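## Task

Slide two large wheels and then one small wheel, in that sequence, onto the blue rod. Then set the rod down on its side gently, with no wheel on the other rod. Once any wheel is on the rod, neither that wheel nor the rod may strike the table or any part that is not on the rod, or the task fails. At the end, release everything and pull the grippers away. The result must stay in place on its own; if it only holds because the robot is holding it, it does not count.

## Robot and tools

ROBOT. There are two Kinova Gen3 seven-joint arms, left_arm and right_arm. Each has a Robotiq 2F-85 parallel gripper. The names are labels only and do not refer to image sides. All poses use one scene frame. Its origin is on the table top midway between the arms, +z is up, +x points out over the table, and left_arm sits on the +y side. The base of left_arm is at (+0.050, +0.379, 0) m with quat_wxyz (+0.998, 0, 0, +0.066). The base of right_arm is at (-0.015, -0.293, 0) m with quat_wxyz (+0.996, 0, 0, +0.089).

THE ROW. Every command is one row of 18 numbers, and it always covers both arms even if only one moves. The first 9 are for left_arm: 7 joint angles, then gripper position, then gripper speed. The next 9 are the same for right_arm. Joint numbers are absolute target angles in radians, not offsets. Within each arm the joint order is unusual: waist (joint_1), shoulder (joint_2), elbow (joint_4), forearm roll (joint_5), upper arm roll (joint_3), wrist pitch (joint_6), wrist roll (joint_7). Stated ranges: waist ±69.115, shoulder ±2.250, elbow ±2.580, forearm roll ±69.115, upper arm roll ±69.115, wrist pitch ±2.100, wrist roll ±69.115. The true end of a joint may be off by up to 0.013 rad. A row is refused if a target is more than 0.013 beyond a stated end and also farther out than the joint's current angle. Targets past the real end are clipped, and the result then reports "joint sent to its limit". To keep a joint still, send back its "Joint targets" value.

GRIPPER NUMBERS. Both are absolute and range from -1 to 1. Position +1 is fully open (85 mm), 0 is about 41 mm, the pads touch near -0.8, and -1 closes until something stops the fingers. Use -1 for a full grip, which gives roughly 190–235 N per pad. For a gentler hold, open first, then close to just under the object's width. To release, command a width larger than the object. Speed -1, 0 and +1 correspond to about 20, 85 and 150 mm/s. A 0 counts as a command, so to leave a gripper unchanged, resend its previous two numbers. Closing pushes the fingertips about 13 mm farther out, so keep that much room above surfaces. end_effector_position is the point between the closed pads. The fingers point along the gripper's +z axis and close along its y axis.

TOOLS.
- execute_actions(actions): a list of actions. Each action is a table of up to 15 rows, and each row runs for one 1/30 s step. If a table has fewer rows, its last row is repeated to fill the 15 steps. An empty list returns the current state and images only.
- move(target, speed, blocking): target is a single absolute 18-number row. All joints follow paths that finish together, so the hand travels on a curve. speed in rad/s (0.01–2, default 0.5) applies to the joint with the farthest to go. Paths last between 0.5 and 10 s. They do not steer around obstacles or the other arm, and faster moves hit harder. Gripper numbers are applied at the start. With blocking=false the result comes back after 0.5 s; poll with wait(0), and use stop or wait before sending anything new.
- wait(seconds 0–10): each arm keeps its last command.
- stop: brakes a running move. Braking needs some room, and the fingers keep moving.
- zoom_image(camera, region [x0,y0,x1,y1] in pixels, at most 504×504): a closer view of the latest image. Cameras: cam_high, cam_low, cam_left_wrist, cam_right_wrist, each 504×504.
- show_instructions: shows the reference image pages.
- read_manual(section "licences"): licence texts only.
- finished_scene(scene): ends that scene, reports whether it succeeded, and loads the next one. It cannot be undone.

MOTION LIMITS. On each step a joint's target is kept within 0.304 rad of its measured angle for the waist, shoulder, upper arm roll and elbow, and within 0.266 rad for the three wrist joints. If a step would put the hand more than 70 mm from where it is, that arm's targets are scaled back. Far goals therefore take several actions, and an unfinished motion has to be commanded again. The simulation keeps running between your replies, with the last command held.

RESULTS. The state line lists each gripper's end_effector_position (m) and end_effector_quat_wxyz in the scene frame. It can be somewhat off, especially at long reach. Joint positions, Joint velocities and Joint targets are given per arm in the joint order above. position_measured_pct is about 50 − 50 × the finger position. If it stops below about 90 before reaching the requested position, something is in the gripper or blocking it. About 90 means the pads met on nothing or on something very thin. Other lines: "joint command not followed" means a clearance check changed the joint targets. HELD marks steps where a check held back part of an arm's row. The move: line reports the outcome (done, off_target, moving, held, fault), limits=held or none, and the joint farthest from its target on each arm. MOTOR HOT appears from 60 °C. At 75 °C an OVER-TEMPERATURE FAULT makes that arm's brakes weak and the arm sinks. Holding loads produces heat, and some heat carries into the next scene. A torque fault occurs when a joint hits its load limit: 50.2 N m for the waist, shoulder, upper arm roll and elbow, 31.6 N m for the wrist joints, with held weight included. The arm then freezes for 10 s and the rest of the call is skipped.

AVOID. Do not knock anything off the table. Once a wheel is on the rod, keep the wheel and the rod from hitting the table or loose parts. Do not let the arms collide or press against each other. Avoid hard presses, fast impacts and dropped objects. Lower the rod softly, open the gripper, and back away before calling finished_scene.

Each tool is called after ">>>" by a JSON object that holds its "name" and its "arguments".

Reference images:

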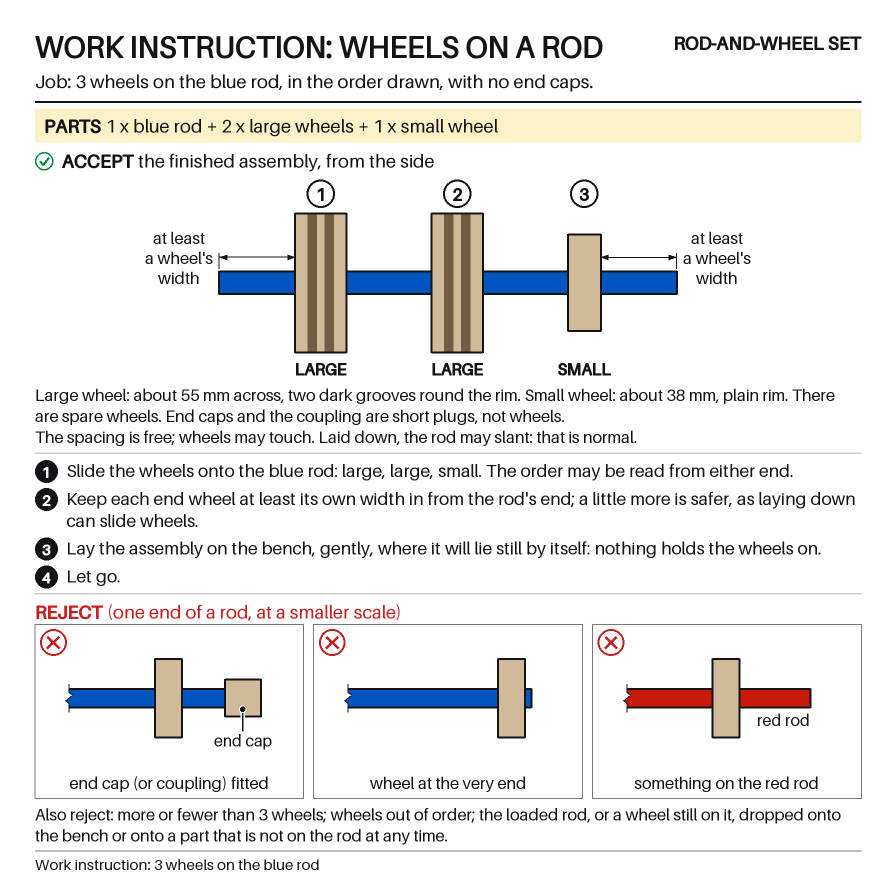

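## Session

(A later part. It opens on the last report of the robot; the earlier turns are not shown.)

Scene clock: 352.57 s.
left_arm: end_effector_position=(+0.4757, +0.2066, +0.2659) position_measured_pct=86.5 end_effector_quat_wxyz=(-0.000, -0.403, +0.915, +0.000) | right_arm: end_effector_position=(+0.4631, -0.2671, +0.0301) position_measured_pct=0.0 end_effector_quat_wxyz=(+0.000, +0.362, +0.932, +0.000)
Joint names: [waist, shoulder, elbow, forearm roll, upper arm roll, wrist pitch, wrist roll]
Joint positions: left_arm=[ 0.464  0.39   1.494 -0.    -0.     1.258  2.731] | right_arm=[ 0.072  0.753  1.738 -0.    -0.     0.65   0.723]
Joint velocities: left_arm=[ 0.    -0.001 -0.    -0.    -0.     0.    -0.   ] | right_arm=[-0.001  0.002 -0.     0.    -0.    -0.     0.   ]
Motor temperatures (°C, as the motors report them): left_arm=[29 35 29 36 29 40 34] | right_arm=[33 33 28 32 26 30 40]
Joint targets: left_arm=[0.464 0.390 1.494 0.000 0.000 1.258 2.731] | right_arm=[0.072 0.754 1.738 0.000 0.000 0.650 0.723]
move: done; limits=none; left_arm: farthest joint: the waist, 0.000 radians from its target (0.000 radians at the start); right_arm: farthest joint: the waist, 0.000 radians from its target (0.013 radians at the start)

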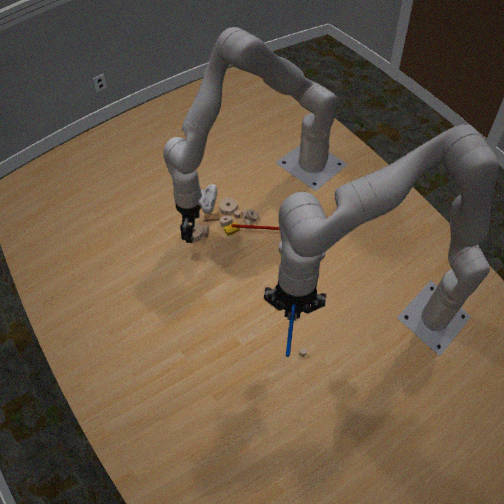

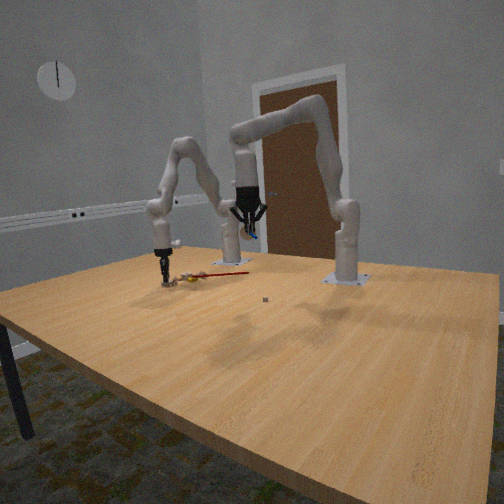

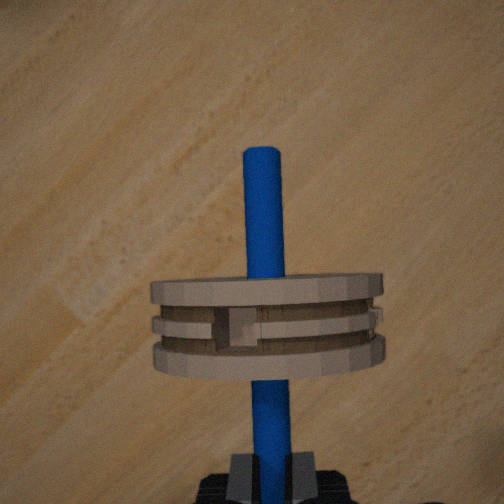

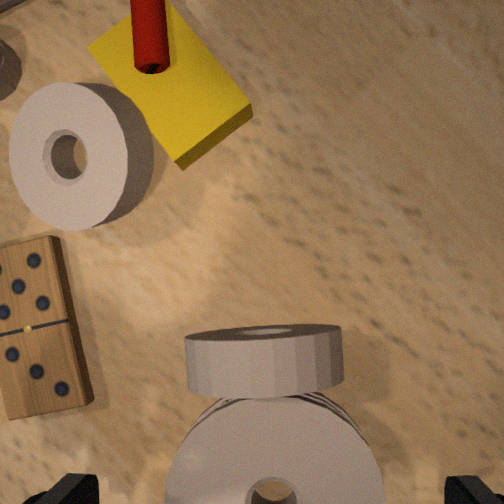

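>>> {"name": "move", "arguments": {"target": [0.4635,0.3898,1.4936,0,0,1.2582,2.731,-1,-0.5, 0.0722,0.7730,1.7422,0.0,0.0,0.6264,0.723,1,0], "speed": 0.15}}

>>> {"name": "execute_actions", "arguments": {"actions": [[[0.4635,0.3898,1.4936,0,0,1.2582,2.731,-1,-0.5, 0.0722,0.7730,1.7422,0.0,0.0,0.6264,0.723,-1,0]],[[0.4635,0.3898,1.4936,0,0,1.2582,2.731,-1,-0.5, 0.0722,0.7730,1.7422,0.0,0.0,0.6264,0.723,-1,0]]]}}

>>> {"name": "move", "arguments": {"target": [0.4635,0.3898,1.4936,0,0,1.2582,2.731,-1,-0.5, 0.085,0.45,1.75,0.0,0.0,0.94,0.5,-1,0], "speed": 0.7}}

Scene clock: 356.23 s.
left_arm: end_effector_position=(+0.4757, +0.2066, +0.2659) position_measured_pct=86.5 end_effector_quat_wxyz=(-0.000, -0.403, +0.915, +0.000) | right_arm: end_effector_position=(+0.4631, -0.2670, +0.0201) position_measured_pct=0.0 end_effector_quat_wxyz=(+0.000, +0.362, +0.932, +0.000)
Joint names: [waist, shoulder, elbow, forearm roll, upper arm roll, wrist pitch, wrist roll]
Joint positions: left_arm=[ 0.463  0.39   1.494 -0.    -0.     1.258  2.731] | right_arm=[ 0.072  0.773  1.742  0.    -0.     0.626  0.723]
Joint velocities: left_arm=[-0.    -0.001 -0.     0.001  0.    -0.     0.   ] | right_arm=[-0.     0.002 -0.     0.    -0.    -0.    -0.   ]
Motor temperatures (°C, as the motors report them): left_arm=[29 35 29 36 29 40 34] | right_arm=[33 33 28 32 26 30 40]
Joint targets: left_arm=[0.464 0.390 1.494 0.000 0.000 1.258 2.731] | right_arm=[0.072 0.773 1.742 0.000 0.000 0.626 0.723]
move: done; limits=none; left_arm: farthest joint: the waist, 0.000 radians from its target (0.000 radians at the start); right_arm: farthest joint: the waist, 0.000 radians from its target (0.000 radians at the start)

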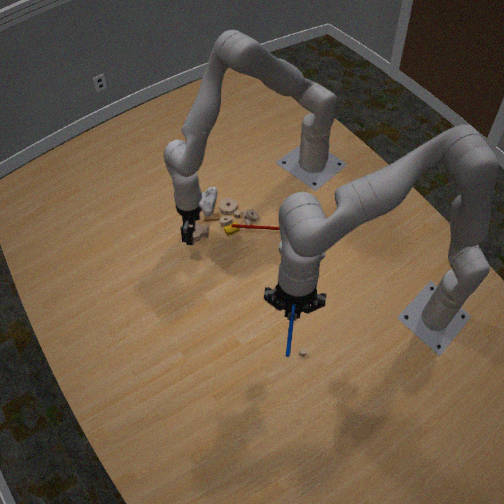

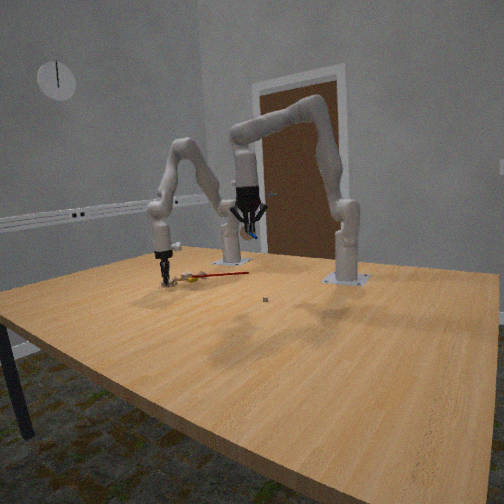

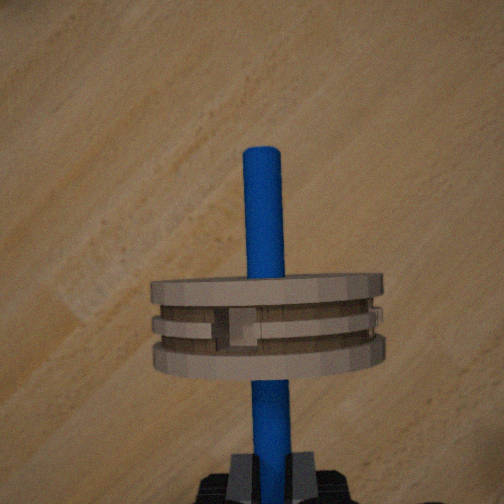

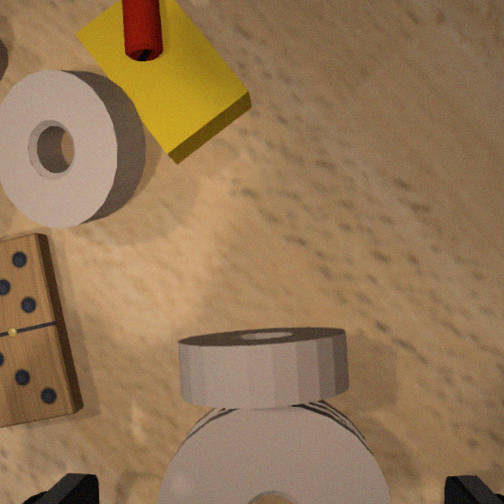

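Scene clock: 357.23 s.
left_arm: end_effector_position=(+0.4757, +0.2066, +0.2659) position_measured_pct=86.5 end_effector_quat_wxyz=(-0.000, -0.403, +0.915, +0.000) | right_arm: end_effector_position=(+0.4633, -0.2670, +0.0211) position_measured_pct=39.3 end_effector_quat_wxyz=(+0.001, +0.362, +0.932, +0.000)
Joint names: [waist, shoulder, elbow, forearm roll, upper arm roll, wrist pitch, wrist roll]
Joint positions: left_arm=[ 0.463  0.39   1.494 -0.    -0.     1.258  2.731] | right_arm=[0.072 0.771 1.742 0.    0.    0.627 0.723]
Joint velocities: left_arm=[-0.    -0.     0.     0.    -0.     0.    -0.001] | right_arm=[-0.     0.     0.001  0.    -0.    -0.    -0.   ]
Motor temperatures (°C, as the motors report them): left_arm=[29 35 29 36 29 40 34] | right_arm=[33 33 28 32 26 30 40]
Joint targets: left_arm=[0.464 0.390 1.494 0.000 0.000 1.258 2.731] | right_arm=[0.072 0.773 1.742 0.000 0.000 0.626 0.723]
Step readings (joint positions; steps 1 to 15: 1st action; 16 to 30: 2nd action):
0: left_arm=[0.463 0.390 1.494 -0.000 -0.000 1.258 2.731] | right_arm=[0.072 0.773 1.742 0.000 -0.000 0.626 0.723]
1: left_arm=[0.463 0.390 1.494 -0.000 -0.000 1.258 2.731] | right_arm=[0.072 0.773 1.742 0.000 0.000 0.626 0.723]
2: left_arm=[0.463 0.390 1.494 -0.000 -0.000 1.258 2.731] | right_arm=[0.072 0.773 1.742 -0.000 0.000 0.626 0.723]
4: left_arm=[0.464 0.390 1.494 -0.000 -0.000 1.258 2.731] | right_arm=[0.072 0.773 1.742 0.000 0.000 0.626 0.723]
8: left_arm=[0.464 0.390 1.494 -0.000 -0.000 1.258 2.731] | right_arm=[0.072 0.773 1.742 0.000 0.000 0.626 0.723]
15: left_arm=[0.463 0.390 1.494 -0.000 -0.000 1.258 2.731] | right_arm=[0.072 0.772 1.742 -0.000 0.000 0.627 0.723]
16: left_arm=[0.464 0.390 1.494 -0.000 -0.000 1.258 2.731] | right_arm=[0.072 0.771 1.742 -0.000 0.000 0.628 0.723]
17: left_arm=[0.463 0.390 1.494 -0.000 -0.000 1.258 2.731] | right_arm=[0.072 0.771 1.742 -0.000 0.000 0.628 0.723]
19: left_arm=[0.464 0.390 1.494 -0.000 -0.000 1.258 2.731] | right_arm=[0.072 0.771 1.742 -0.000 0.000 0.628 0.723]
23: left_arm=[0.464 0.390 1.494 -0.000 -0.000 1.258 2.731] | right_arm=[0.072 0.771 1.742 0.000 0.000 0.628 0.723]
30: Joint positions above

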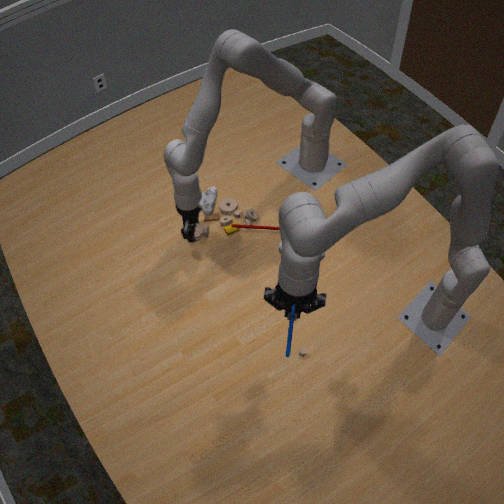

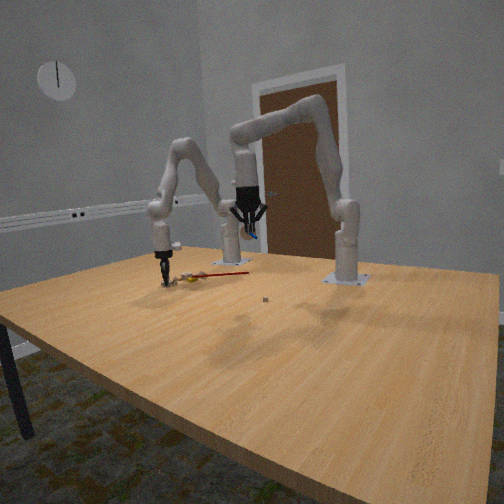

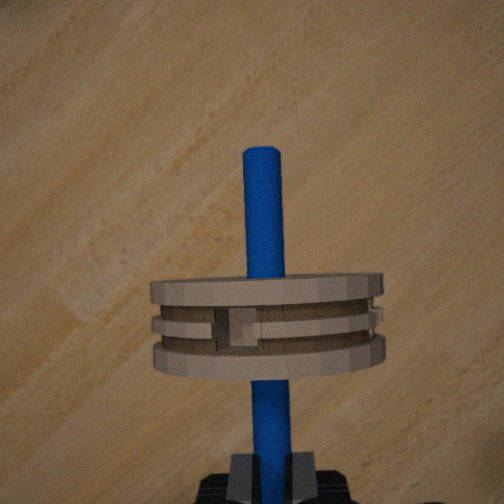

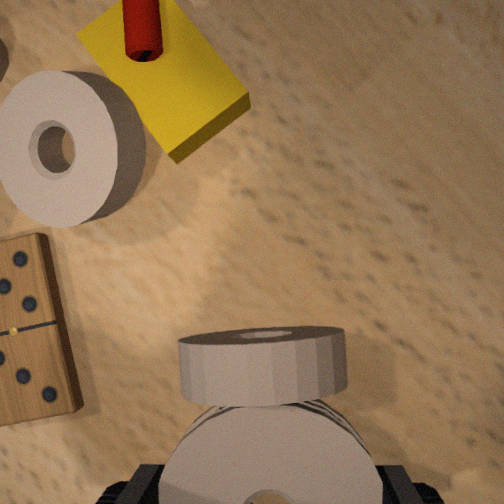

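Scene clock: 358.33 s.
left_arm: end_effector_position=(+0.4757, +0.2066, +0.2659) position_measured_pct=86.5 end_effector_quat_wxyz=(-0.000, -0.403, +0.915, +0.000) | right_arm: end_effector_position=(+0.4231, -0.2769, +0.1673) position_measured_pct=39.3 end_effector_quat_wxyz=(+0.001, +0.469, +0.883, +0.000)
Joint names: [waist, shoulder, elbow, forearm roll, upper arm roll, wrist pitch, wrist roll]
Joint positions: left_arm=[ 0.463  0.39   1.494 -0.    -0.     1.258  2.731] | right_arm=[ 0.085  0.45   1.75  -0.     0.     0.94   0.5  ]
Joint velocities: left_arm=[-0.    -0.    -0.    -0.     0.     0.001 -0.001] | right_arm=[ 0.    -0.003  0.001  0.    -0.    -0.     0.   ]
Motor temperatures (°C, as the motors report them): left_arm=[29 35 29 36 29 40 34] | right_arm=[33 33 28 32 26 30 40]
Joint targets: left_arm=[0.464 0.390 1.494 0.000 0.000 1.258 2.731] | right_arm=[0.085 0.450 1.750 0.000 0.000 0.940 0.500]
move: done; limits=none; left_arm: farthest joint: the waist, 0.000 radians from its target (0.000 radians at the start); right_arm: farthest joint: the waist, 0.000 radians from its target (0.013 radians at the start)

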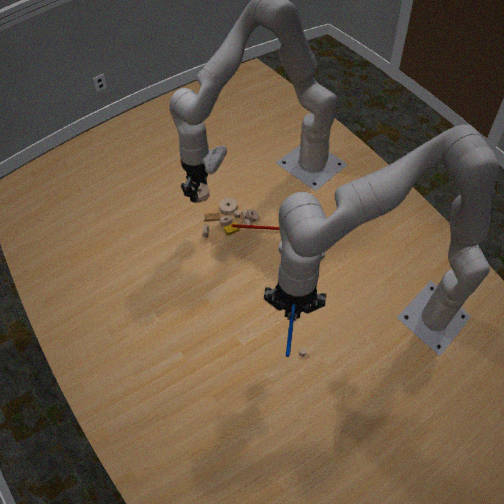

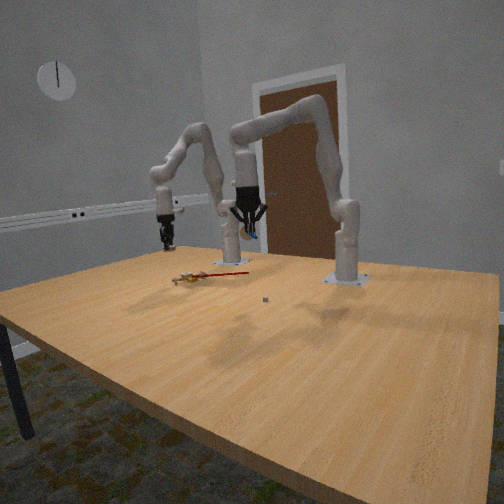

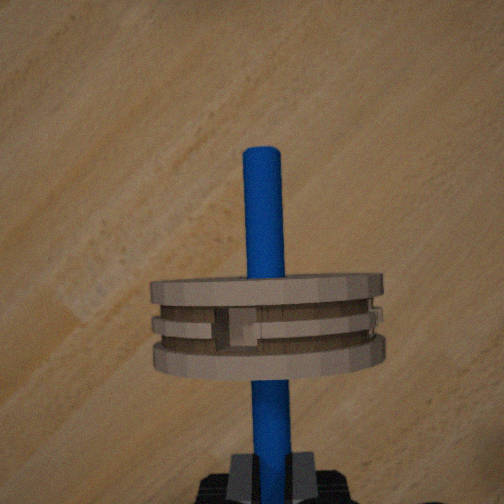

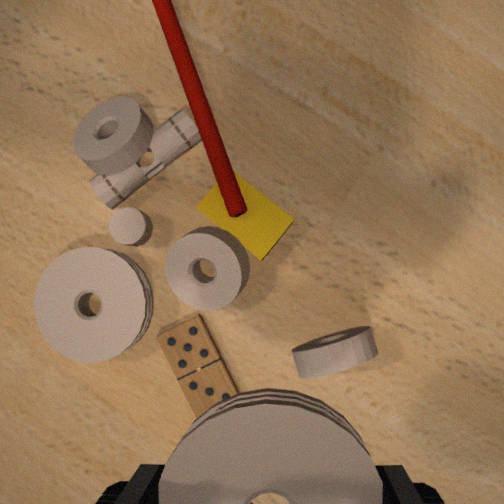

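>>> {"name": "move", "arguments": {"target": [0.4635,0.3898,1.4936,0,0,1.2582,2.731,-1,-0.5, -0.6508,0.8605,2.5066,0.0,0.0,-1.7963,0.0,-1,0], "speed": 1.1}}

>>> {"name": "move", "arguments": {"target": [0.4635,0.3898,1.4936,0,0,1.2582,2.731,-1,-0.5, -0.6508,0.8406,2.4055,0.0,0.0,-1.6753,0.0,-1,0], "speed": 0.2}}

>>> {"name": "zoom_image", "arguments": {"camera": "cam_right_wrist", "region": [220, 454, 320, 504]}}

Scene clock: 363.70 s.
left_arm: end_effector_position=(+0.4757, +0.2066, +0.2659) position_measured_pct=86.5 end_effector_quat_wxyz=(-0.000, -0.403, +0.915, +0.000) | right_arm: end_effector_position=(+0.3816, +0.1030, +0.2529) position_measured_pct=39.3 end_effector_quat_wxyz=(+0.256, +0.256, +0.659, +0.659)
Joint names: [waist, shoulder, elbow, forearm roll, upper arm roll, wrist pitch, wrist roll]
Joint positions: left_arm=[ 0.463  0.39   1.494 -0.    -0.     1.258  2.731] | right_arm=[-0.65   0.86   2.507  0.    -0.    -1.796  0.   ]
Joint velocities: left_arm=[-0.    -0.     0.001  0.     0.     0.001  0.   ] | right_arm=[-0.003  0.002 -0.    -0.     0.    -0.    -0.   ]
Motor temperatures (°C, as the motors report them): left_arm=[29 35 29 36 29 40 34] | right_arm=[33 33 28 32 26 30 40]
Joint targets: left_arm=[0.464 0.390 1.494 0.000 0.000 1.258 2.731] | right_arm=[-0.651 0.861 2.507 0.000 0.000 -1.796 -0.000]
move: done; limits=none; left_arm: farthest joint: the waist, 0.000 radians from its target (0.000 radians at the start); right_arm: farthest joint: the waist, 0.000 radians from its target (0.736 radians at the start)

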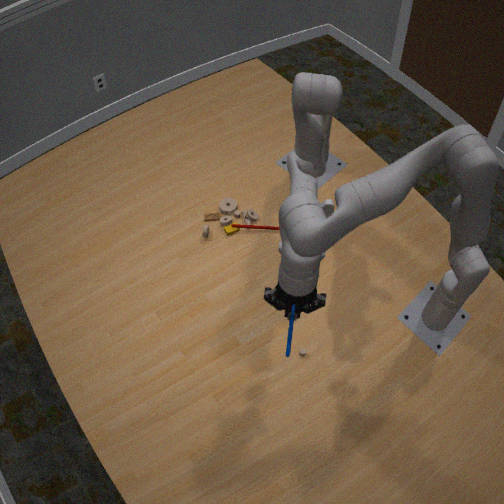

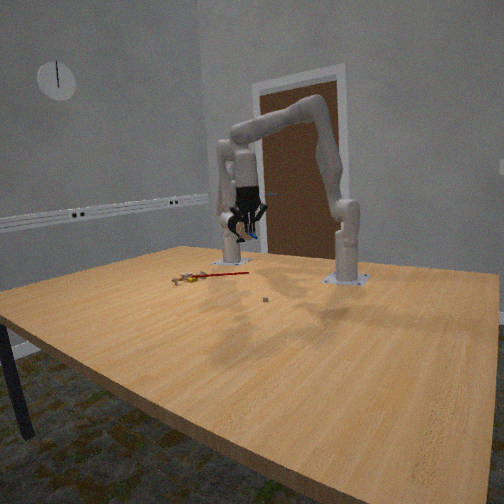

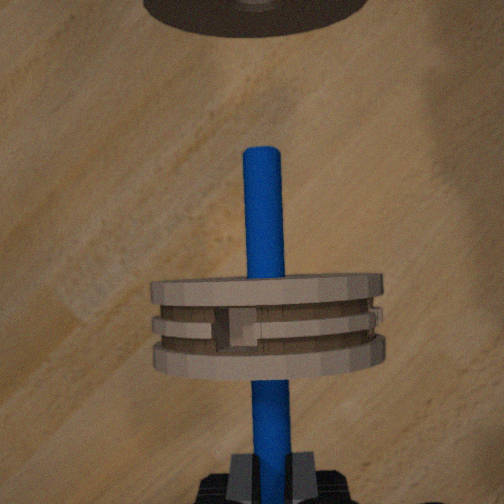

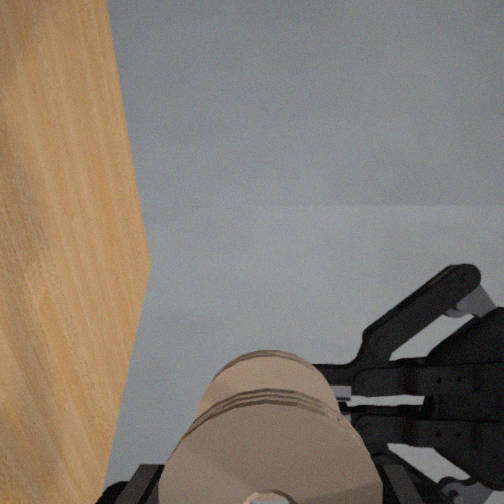

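Scene clock: 364.67 s.
left_arm: end_effector_position=(+0.4757, +0.2066, +0.2659) position_measured_pct=86.5 end_effector_quat_wxyz=(-0.000, -0.403, +0.915, +0.000) | right_arm: end_effector_position=(+0.4030, +0.1267, +0.2528) position_measured_pct=39.3 end_effector_quat_wxyz=(+0.256, +0.256, +0.659, +0.659)
Joint names: [waist, shoulder, elbow, forearm roll, upper arm roll, wrist pitch, wrist roll]
Joint positions: left_arm=[ 0.463  0.39   1.494 -0.    -0.     1.258  2.731] | right_arm=[-0.651  0.841  2.406 -0.     0.    -1.675 -0.   ]
Joint velocities: left_arm=[ 0.001  0.001 -0.    -0.     0.     0.    -0.   ] | right_arm=[ 0.    -0.001 -0.002 -0.001 -0.     0.     0.   ]
Motor temperatures (°C, as the motors report them): left_arm=[29 35 29 36 29 40 34] | right_arm=[33 33 28 32 26 30 40]
Joint targets: left_arm=[0.464 0.390 1.494 0.000 0.000 1.258 2.731] | right_arm=[-0.651 0.841 2.405 0.000 0.000 -1.675 0.000]
move: done; limits=none; left_arm: farthest joint: the waist, 0.000 radians from its target (0.000 radians at the start); right_arm: farthest joint: the waist, 0.000 radians from its target (0.000 radians at the start)

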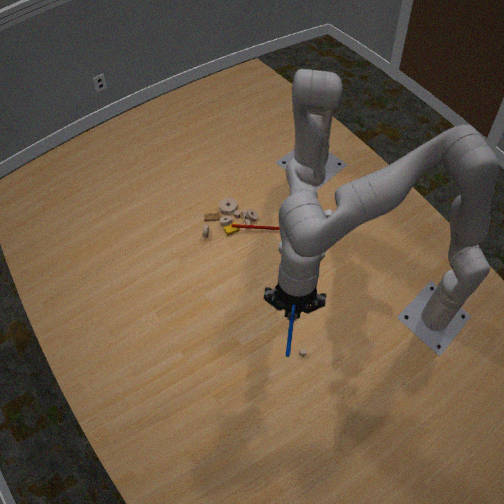

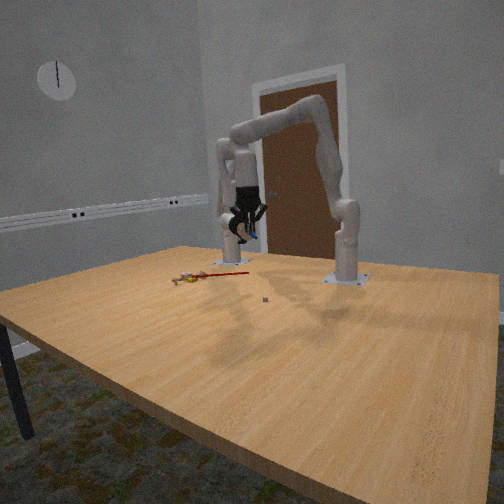

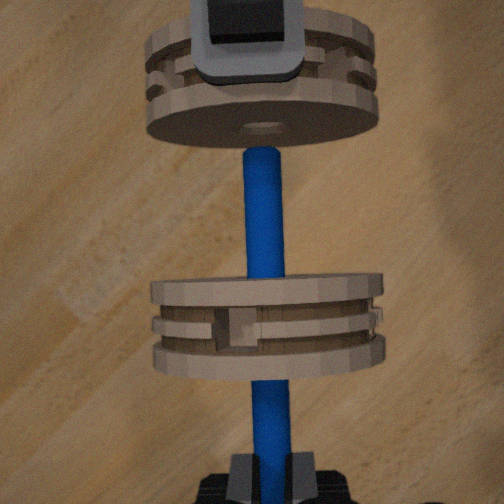

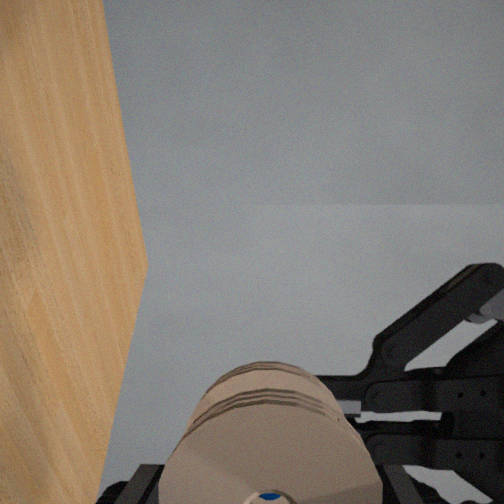

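Region (220, 454, 320, 504) of cam_right_wrist's 504x504 image, scaled by 5.040.

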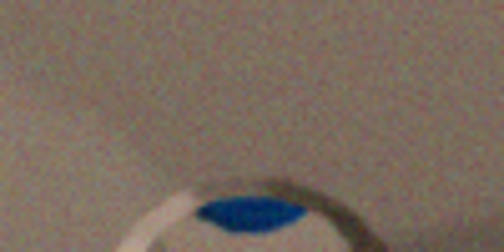

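>>> {"name": "execute_actions", "arguments": {"actions": []}}

Scene clock: 377.73 s.
left_arm: end_effector_position=(+0.4757, +0.2066, +0.2659) position_measured_pct=86.5 end_effector_quat_wxyz=(-0.000, -0.403, +0.915, +0.000) | right_arm: end_effector_position=(+0.4031, +0.1267, +0.2528) position_measured_pct=39.3 end_effector_quat_wxyz=(+0.256, +0.256, +0.659, +0.659)
Joint names: [waist, shoulder, elbow, forearm roll, upper arm roll, wrist pitch, wrist roll]
Joint positions: left_arm=[ 0.464  0.39   1.494 -0.    -0.     1.258  2.731] | right_arm=[-0.651  0.841  2.405 -0.    -0.    -1.675 -0.   ]
Joint velocities: left_arm=[-0.    -0.     0.    -0.001  0.     0.     0.001] | right_arm=[-0. -0. -0.  0.  0. -0.  0.]
Motor temperatures (°C, as the motors report them): left_arm=[29 35 29 36 29 40 34] | right_arm=[33 33 28 32 26 30 40]
Joint targets: left_arm=[0.464 0.390 1.494 0.000 0.000 1.258 2.731] | right_arm=[-0.651 0.841 2.405 0.000 0.000 -1.675 0.000]

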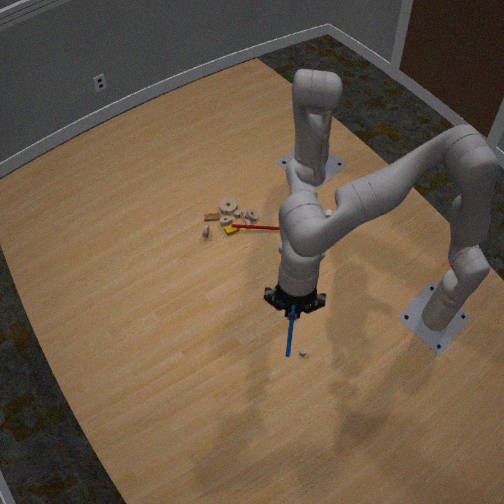

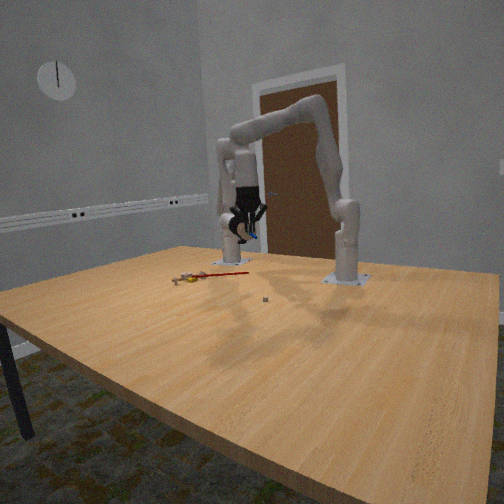

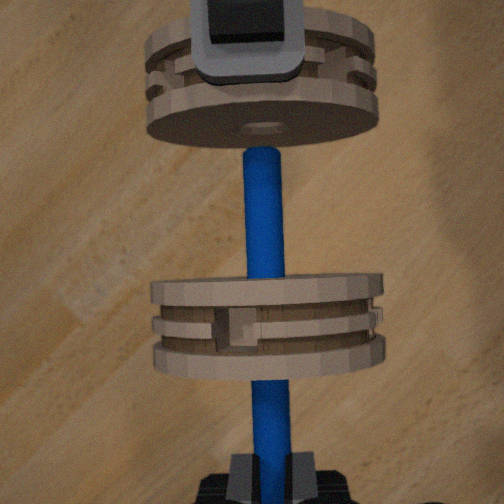

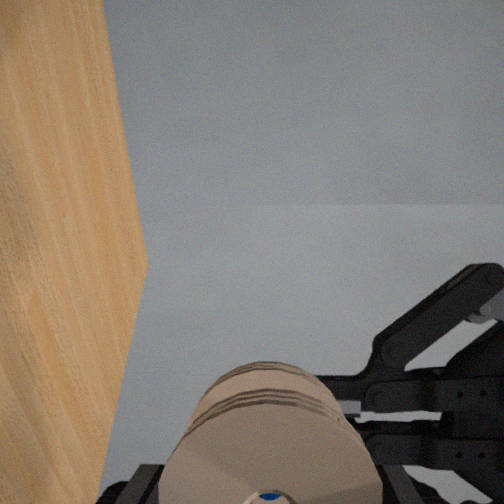

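>>> {"name": "move", "arguments": {"target": [0.4635,0.3898,1.4936,0,0,1.2582,2.731,-1,-0.5,-0.6508,0.8364,2.3644,0,0,-1.6300,0,-1,0], "speed": 0.04}}

Scene clock: 381.43 s.
left_arm: end_effector_position=(+0.4757, +0.2066, +0.2659) position_measured_pct=86.5 end_effector_quat_wxyz=(-0.000, -0.403, +0.915, +0.000) | right_arm: end_effector_position=(+0.4118, +0.1363, +0.2530) position_measured_pct=39.3 end_effector_quat_wxyz=(+0.256, +0.256, +0.659, +0.659)
Joint names: [waist, shoulder, elbow, forearm roll, upper arm roll, wrist pitch, wrist roll]
Joint positions: left_arm=[ 0.463  0.39   1.494 -0.    -0.     1.258  2.731] | right_arm=[-0.651  0.836  2.364 -0.    -0.    -1.63  -0.   ]
Joint velocities: left_arm=[-0.    -0.     0.    -0.    -0.    -0.001  0.   ] | right_arm=[ 0.    -0.    -0.001 -0.     0.     0.    -0.   ]
Motor temperatures (°C, as the motors report them): left_arm=[29 35 29 36 29 40 34] | right_arm=[33 33 28 32 26 30 40]
Joint targets: left_arm=[0.464 0.390 1.494 0.000 0.000 1.258 2.731] | right_arm=[-0.651 0.836 2.364 0.000 0.000 -1.630 0.000]
move: done; limits=none; left_arm: farthest joint: the waist, 0.000 radians from its target (0.000 radians at the start); right_arm: farthest joint: the waist, 0.000 radians from its target (0.000 radians at the start)

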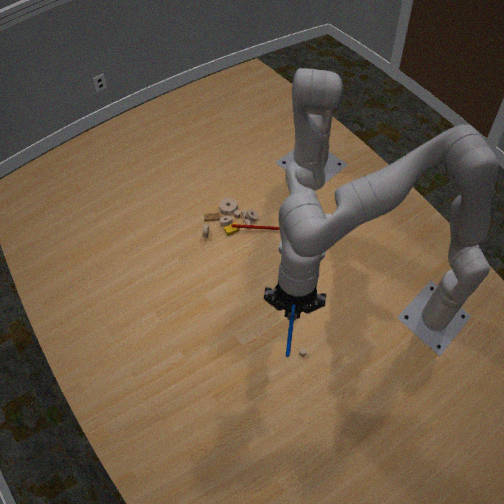

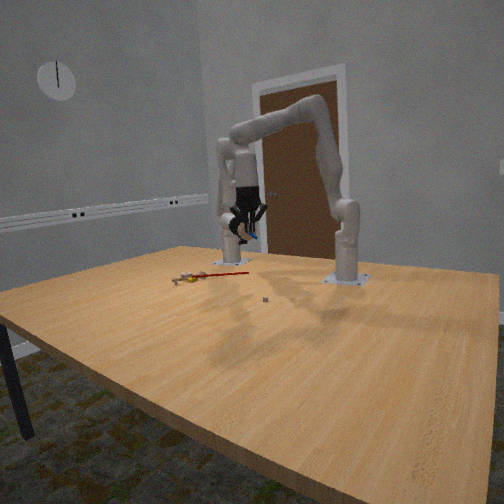

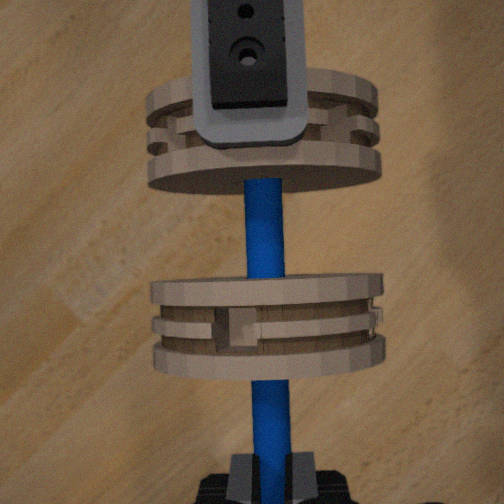

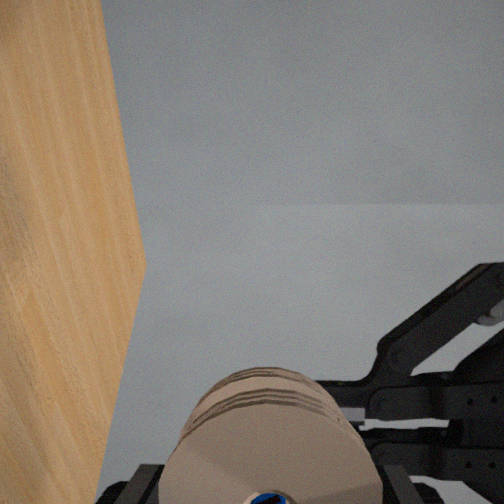

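>>> {"name": "move", "arguments": {"target": [0.4635,0.3898,1.4936,0,0,1.2582,2.731,-1,-0.5,-0.6508,0.8348,2.2850,0,0,-1.5490,0,-1,0], "speed": 0.05}}

>>> {"name": "move", "arguments": {"target": [0.4635,0.3898,1.4936,0,0,1.2582,2.731,-1,-0.5,-0.6508,0.8379,2.2210,0,0,-1.4881,0,-1,0], "speed": 0.04}}

Scene clock: 385.80 s.
left_arm: end_effector_position=(+0.4757, +0.2066, +0.2660) position_measured_pct=86.5 end_effector_quat_wxyz=(-0.000, -0.403, +0.915, +0.000) | right_arm: end_effector_position=(+0.4287, +0.1547, +0.2529) position_measured_pct=39.3 end_effector_quat_wxyz=(+0.256, +0.256, +0.659, +0.659)
Joint names: [waist, shoulder, elbow, forearm roll, upper arm roll, wrist pitch, wrist roll]
Joint positions: left_arm=[ 0.463  0.39   1.494 -0.    -0.     1.258  2.731] | right_arm=[-0.651  0.835  2.285  0.    -0.    -1.549  0.   ]
Joint velocities: left_arm=[ 0.     0.001 -0.     0.     0.    -0.     0.001] | right_arm=[ 0.     0.    -0.     0.     0.     0.001 -0.   ]
Motor temperatures (°C, as the motors report them): left_arm=[29 35 29 36 29 40 34] | right_arm=[33 33 28 32 26 30 40]
Joint targets: left_arm=[0.464 0.390 1.494 0.000 0.000 1.258 2.731] | right_arm=[-0.651 0.835 2.285 0.000 0.000 -1.549 0.000]
move: done; limits=none; left_arm: farthest joint: the waist, 0.000 radians from its target (0.000 radians at the start); right_arm: farthest joint: the waist, 0.000 radians from its target (0.000 radians at the start)

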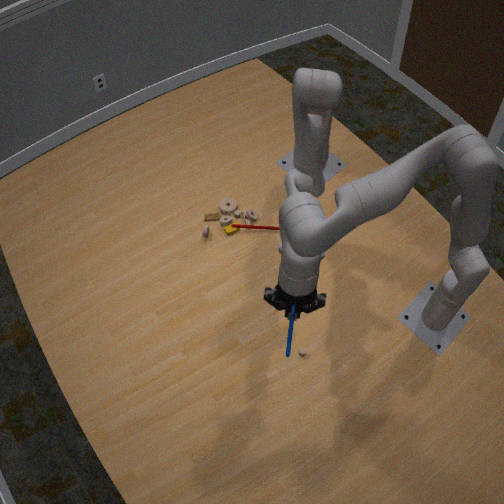

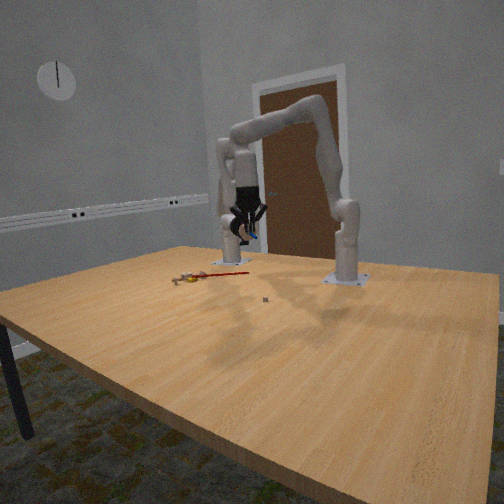

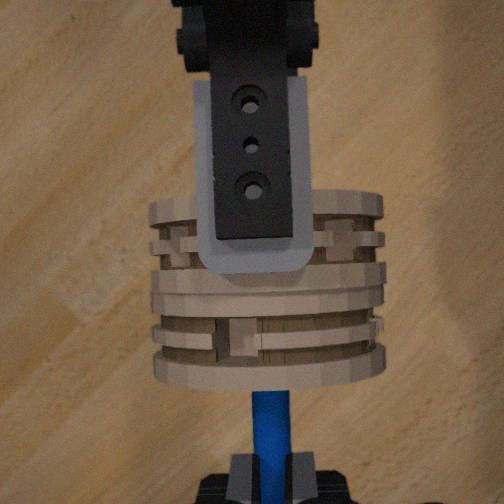

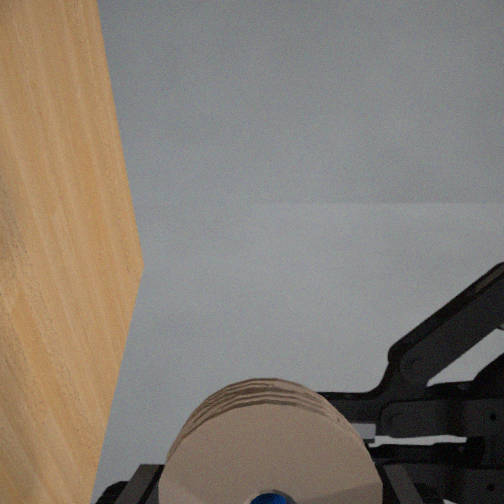

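Scene clock: 387.67 s.
left_arm: end_effector_position=(+0.4758, +0.2067, +0.2660) position_measured_pct=86.5 end_effector_quat_wxyz=(+0.000, -0.403, +0.915, +0.000) | right_arm: end_effector_position=(+0.4422, +0.1695, +0.2530) position_measured_pct=39.3 end_effector_quat_wxyz=(+0.256, +0.256, +0.659, +0.659)
Joint names: [waist, shoulder, elbow, forearm roll, upper arm roll, wrist pitch, wrist roll]
Joint positions: left_arm=[ 0.463  0.39   1.494 -0.    -0.     1.258  2.731] | right_arm=[-0.651  0.838  2.221  0.    -0.    -1.488  0.   ]
Joint velocities: left_arm=[ 0.  0.  0. -0.  0.  0. -0.] | right_arm=[-0.     0.    -0.001 -0.    -0.     0.     0.   ]
Motor temperatures (°C, as the motors report them): left_arm=[29 35 29 36 29 40 34] | right_arm=[33 33 28 32 26 30 40]
Joint targets: left_arm=[0.464 0.390 1.494 0.000 0.000 1.258 2.731] | right_arm=[-0.651 0.838 2.221 0.000 0.000 -1.488 0.000]
move: done; limits=none; left_arm: farthest joint: the waist, 0.000 radians from its target (0.000 radians at the start); right_arm: farthest joint: the waist, 0.000 radians from its target (0.000 radians at the start)

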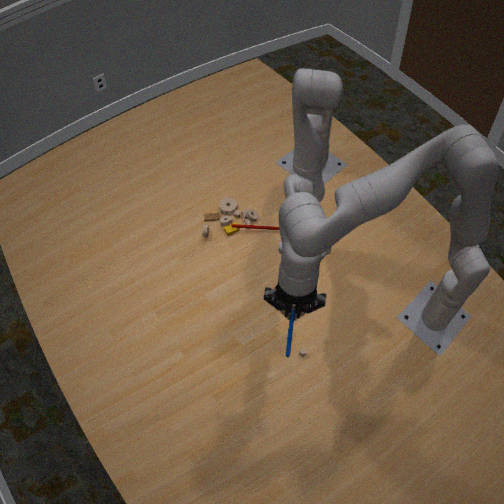

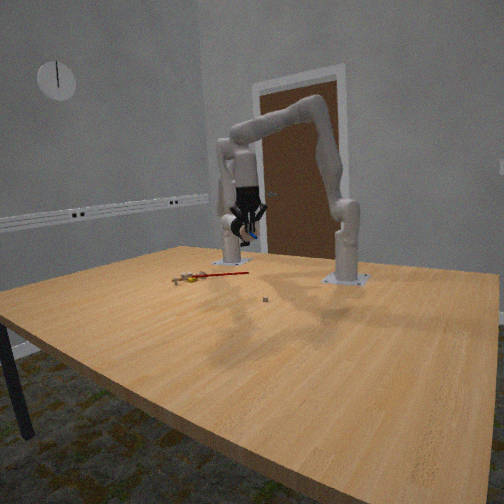

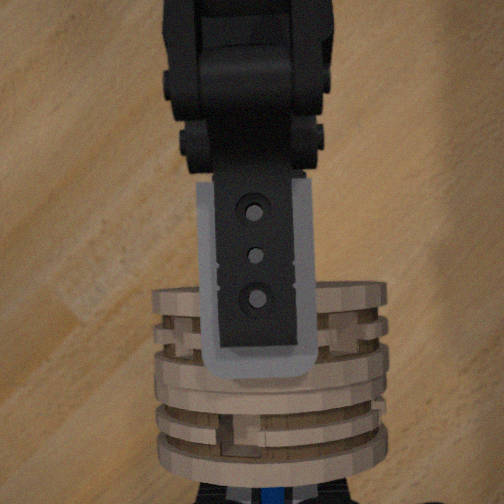

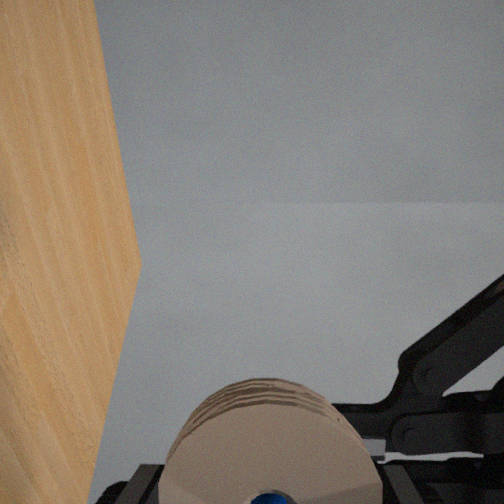

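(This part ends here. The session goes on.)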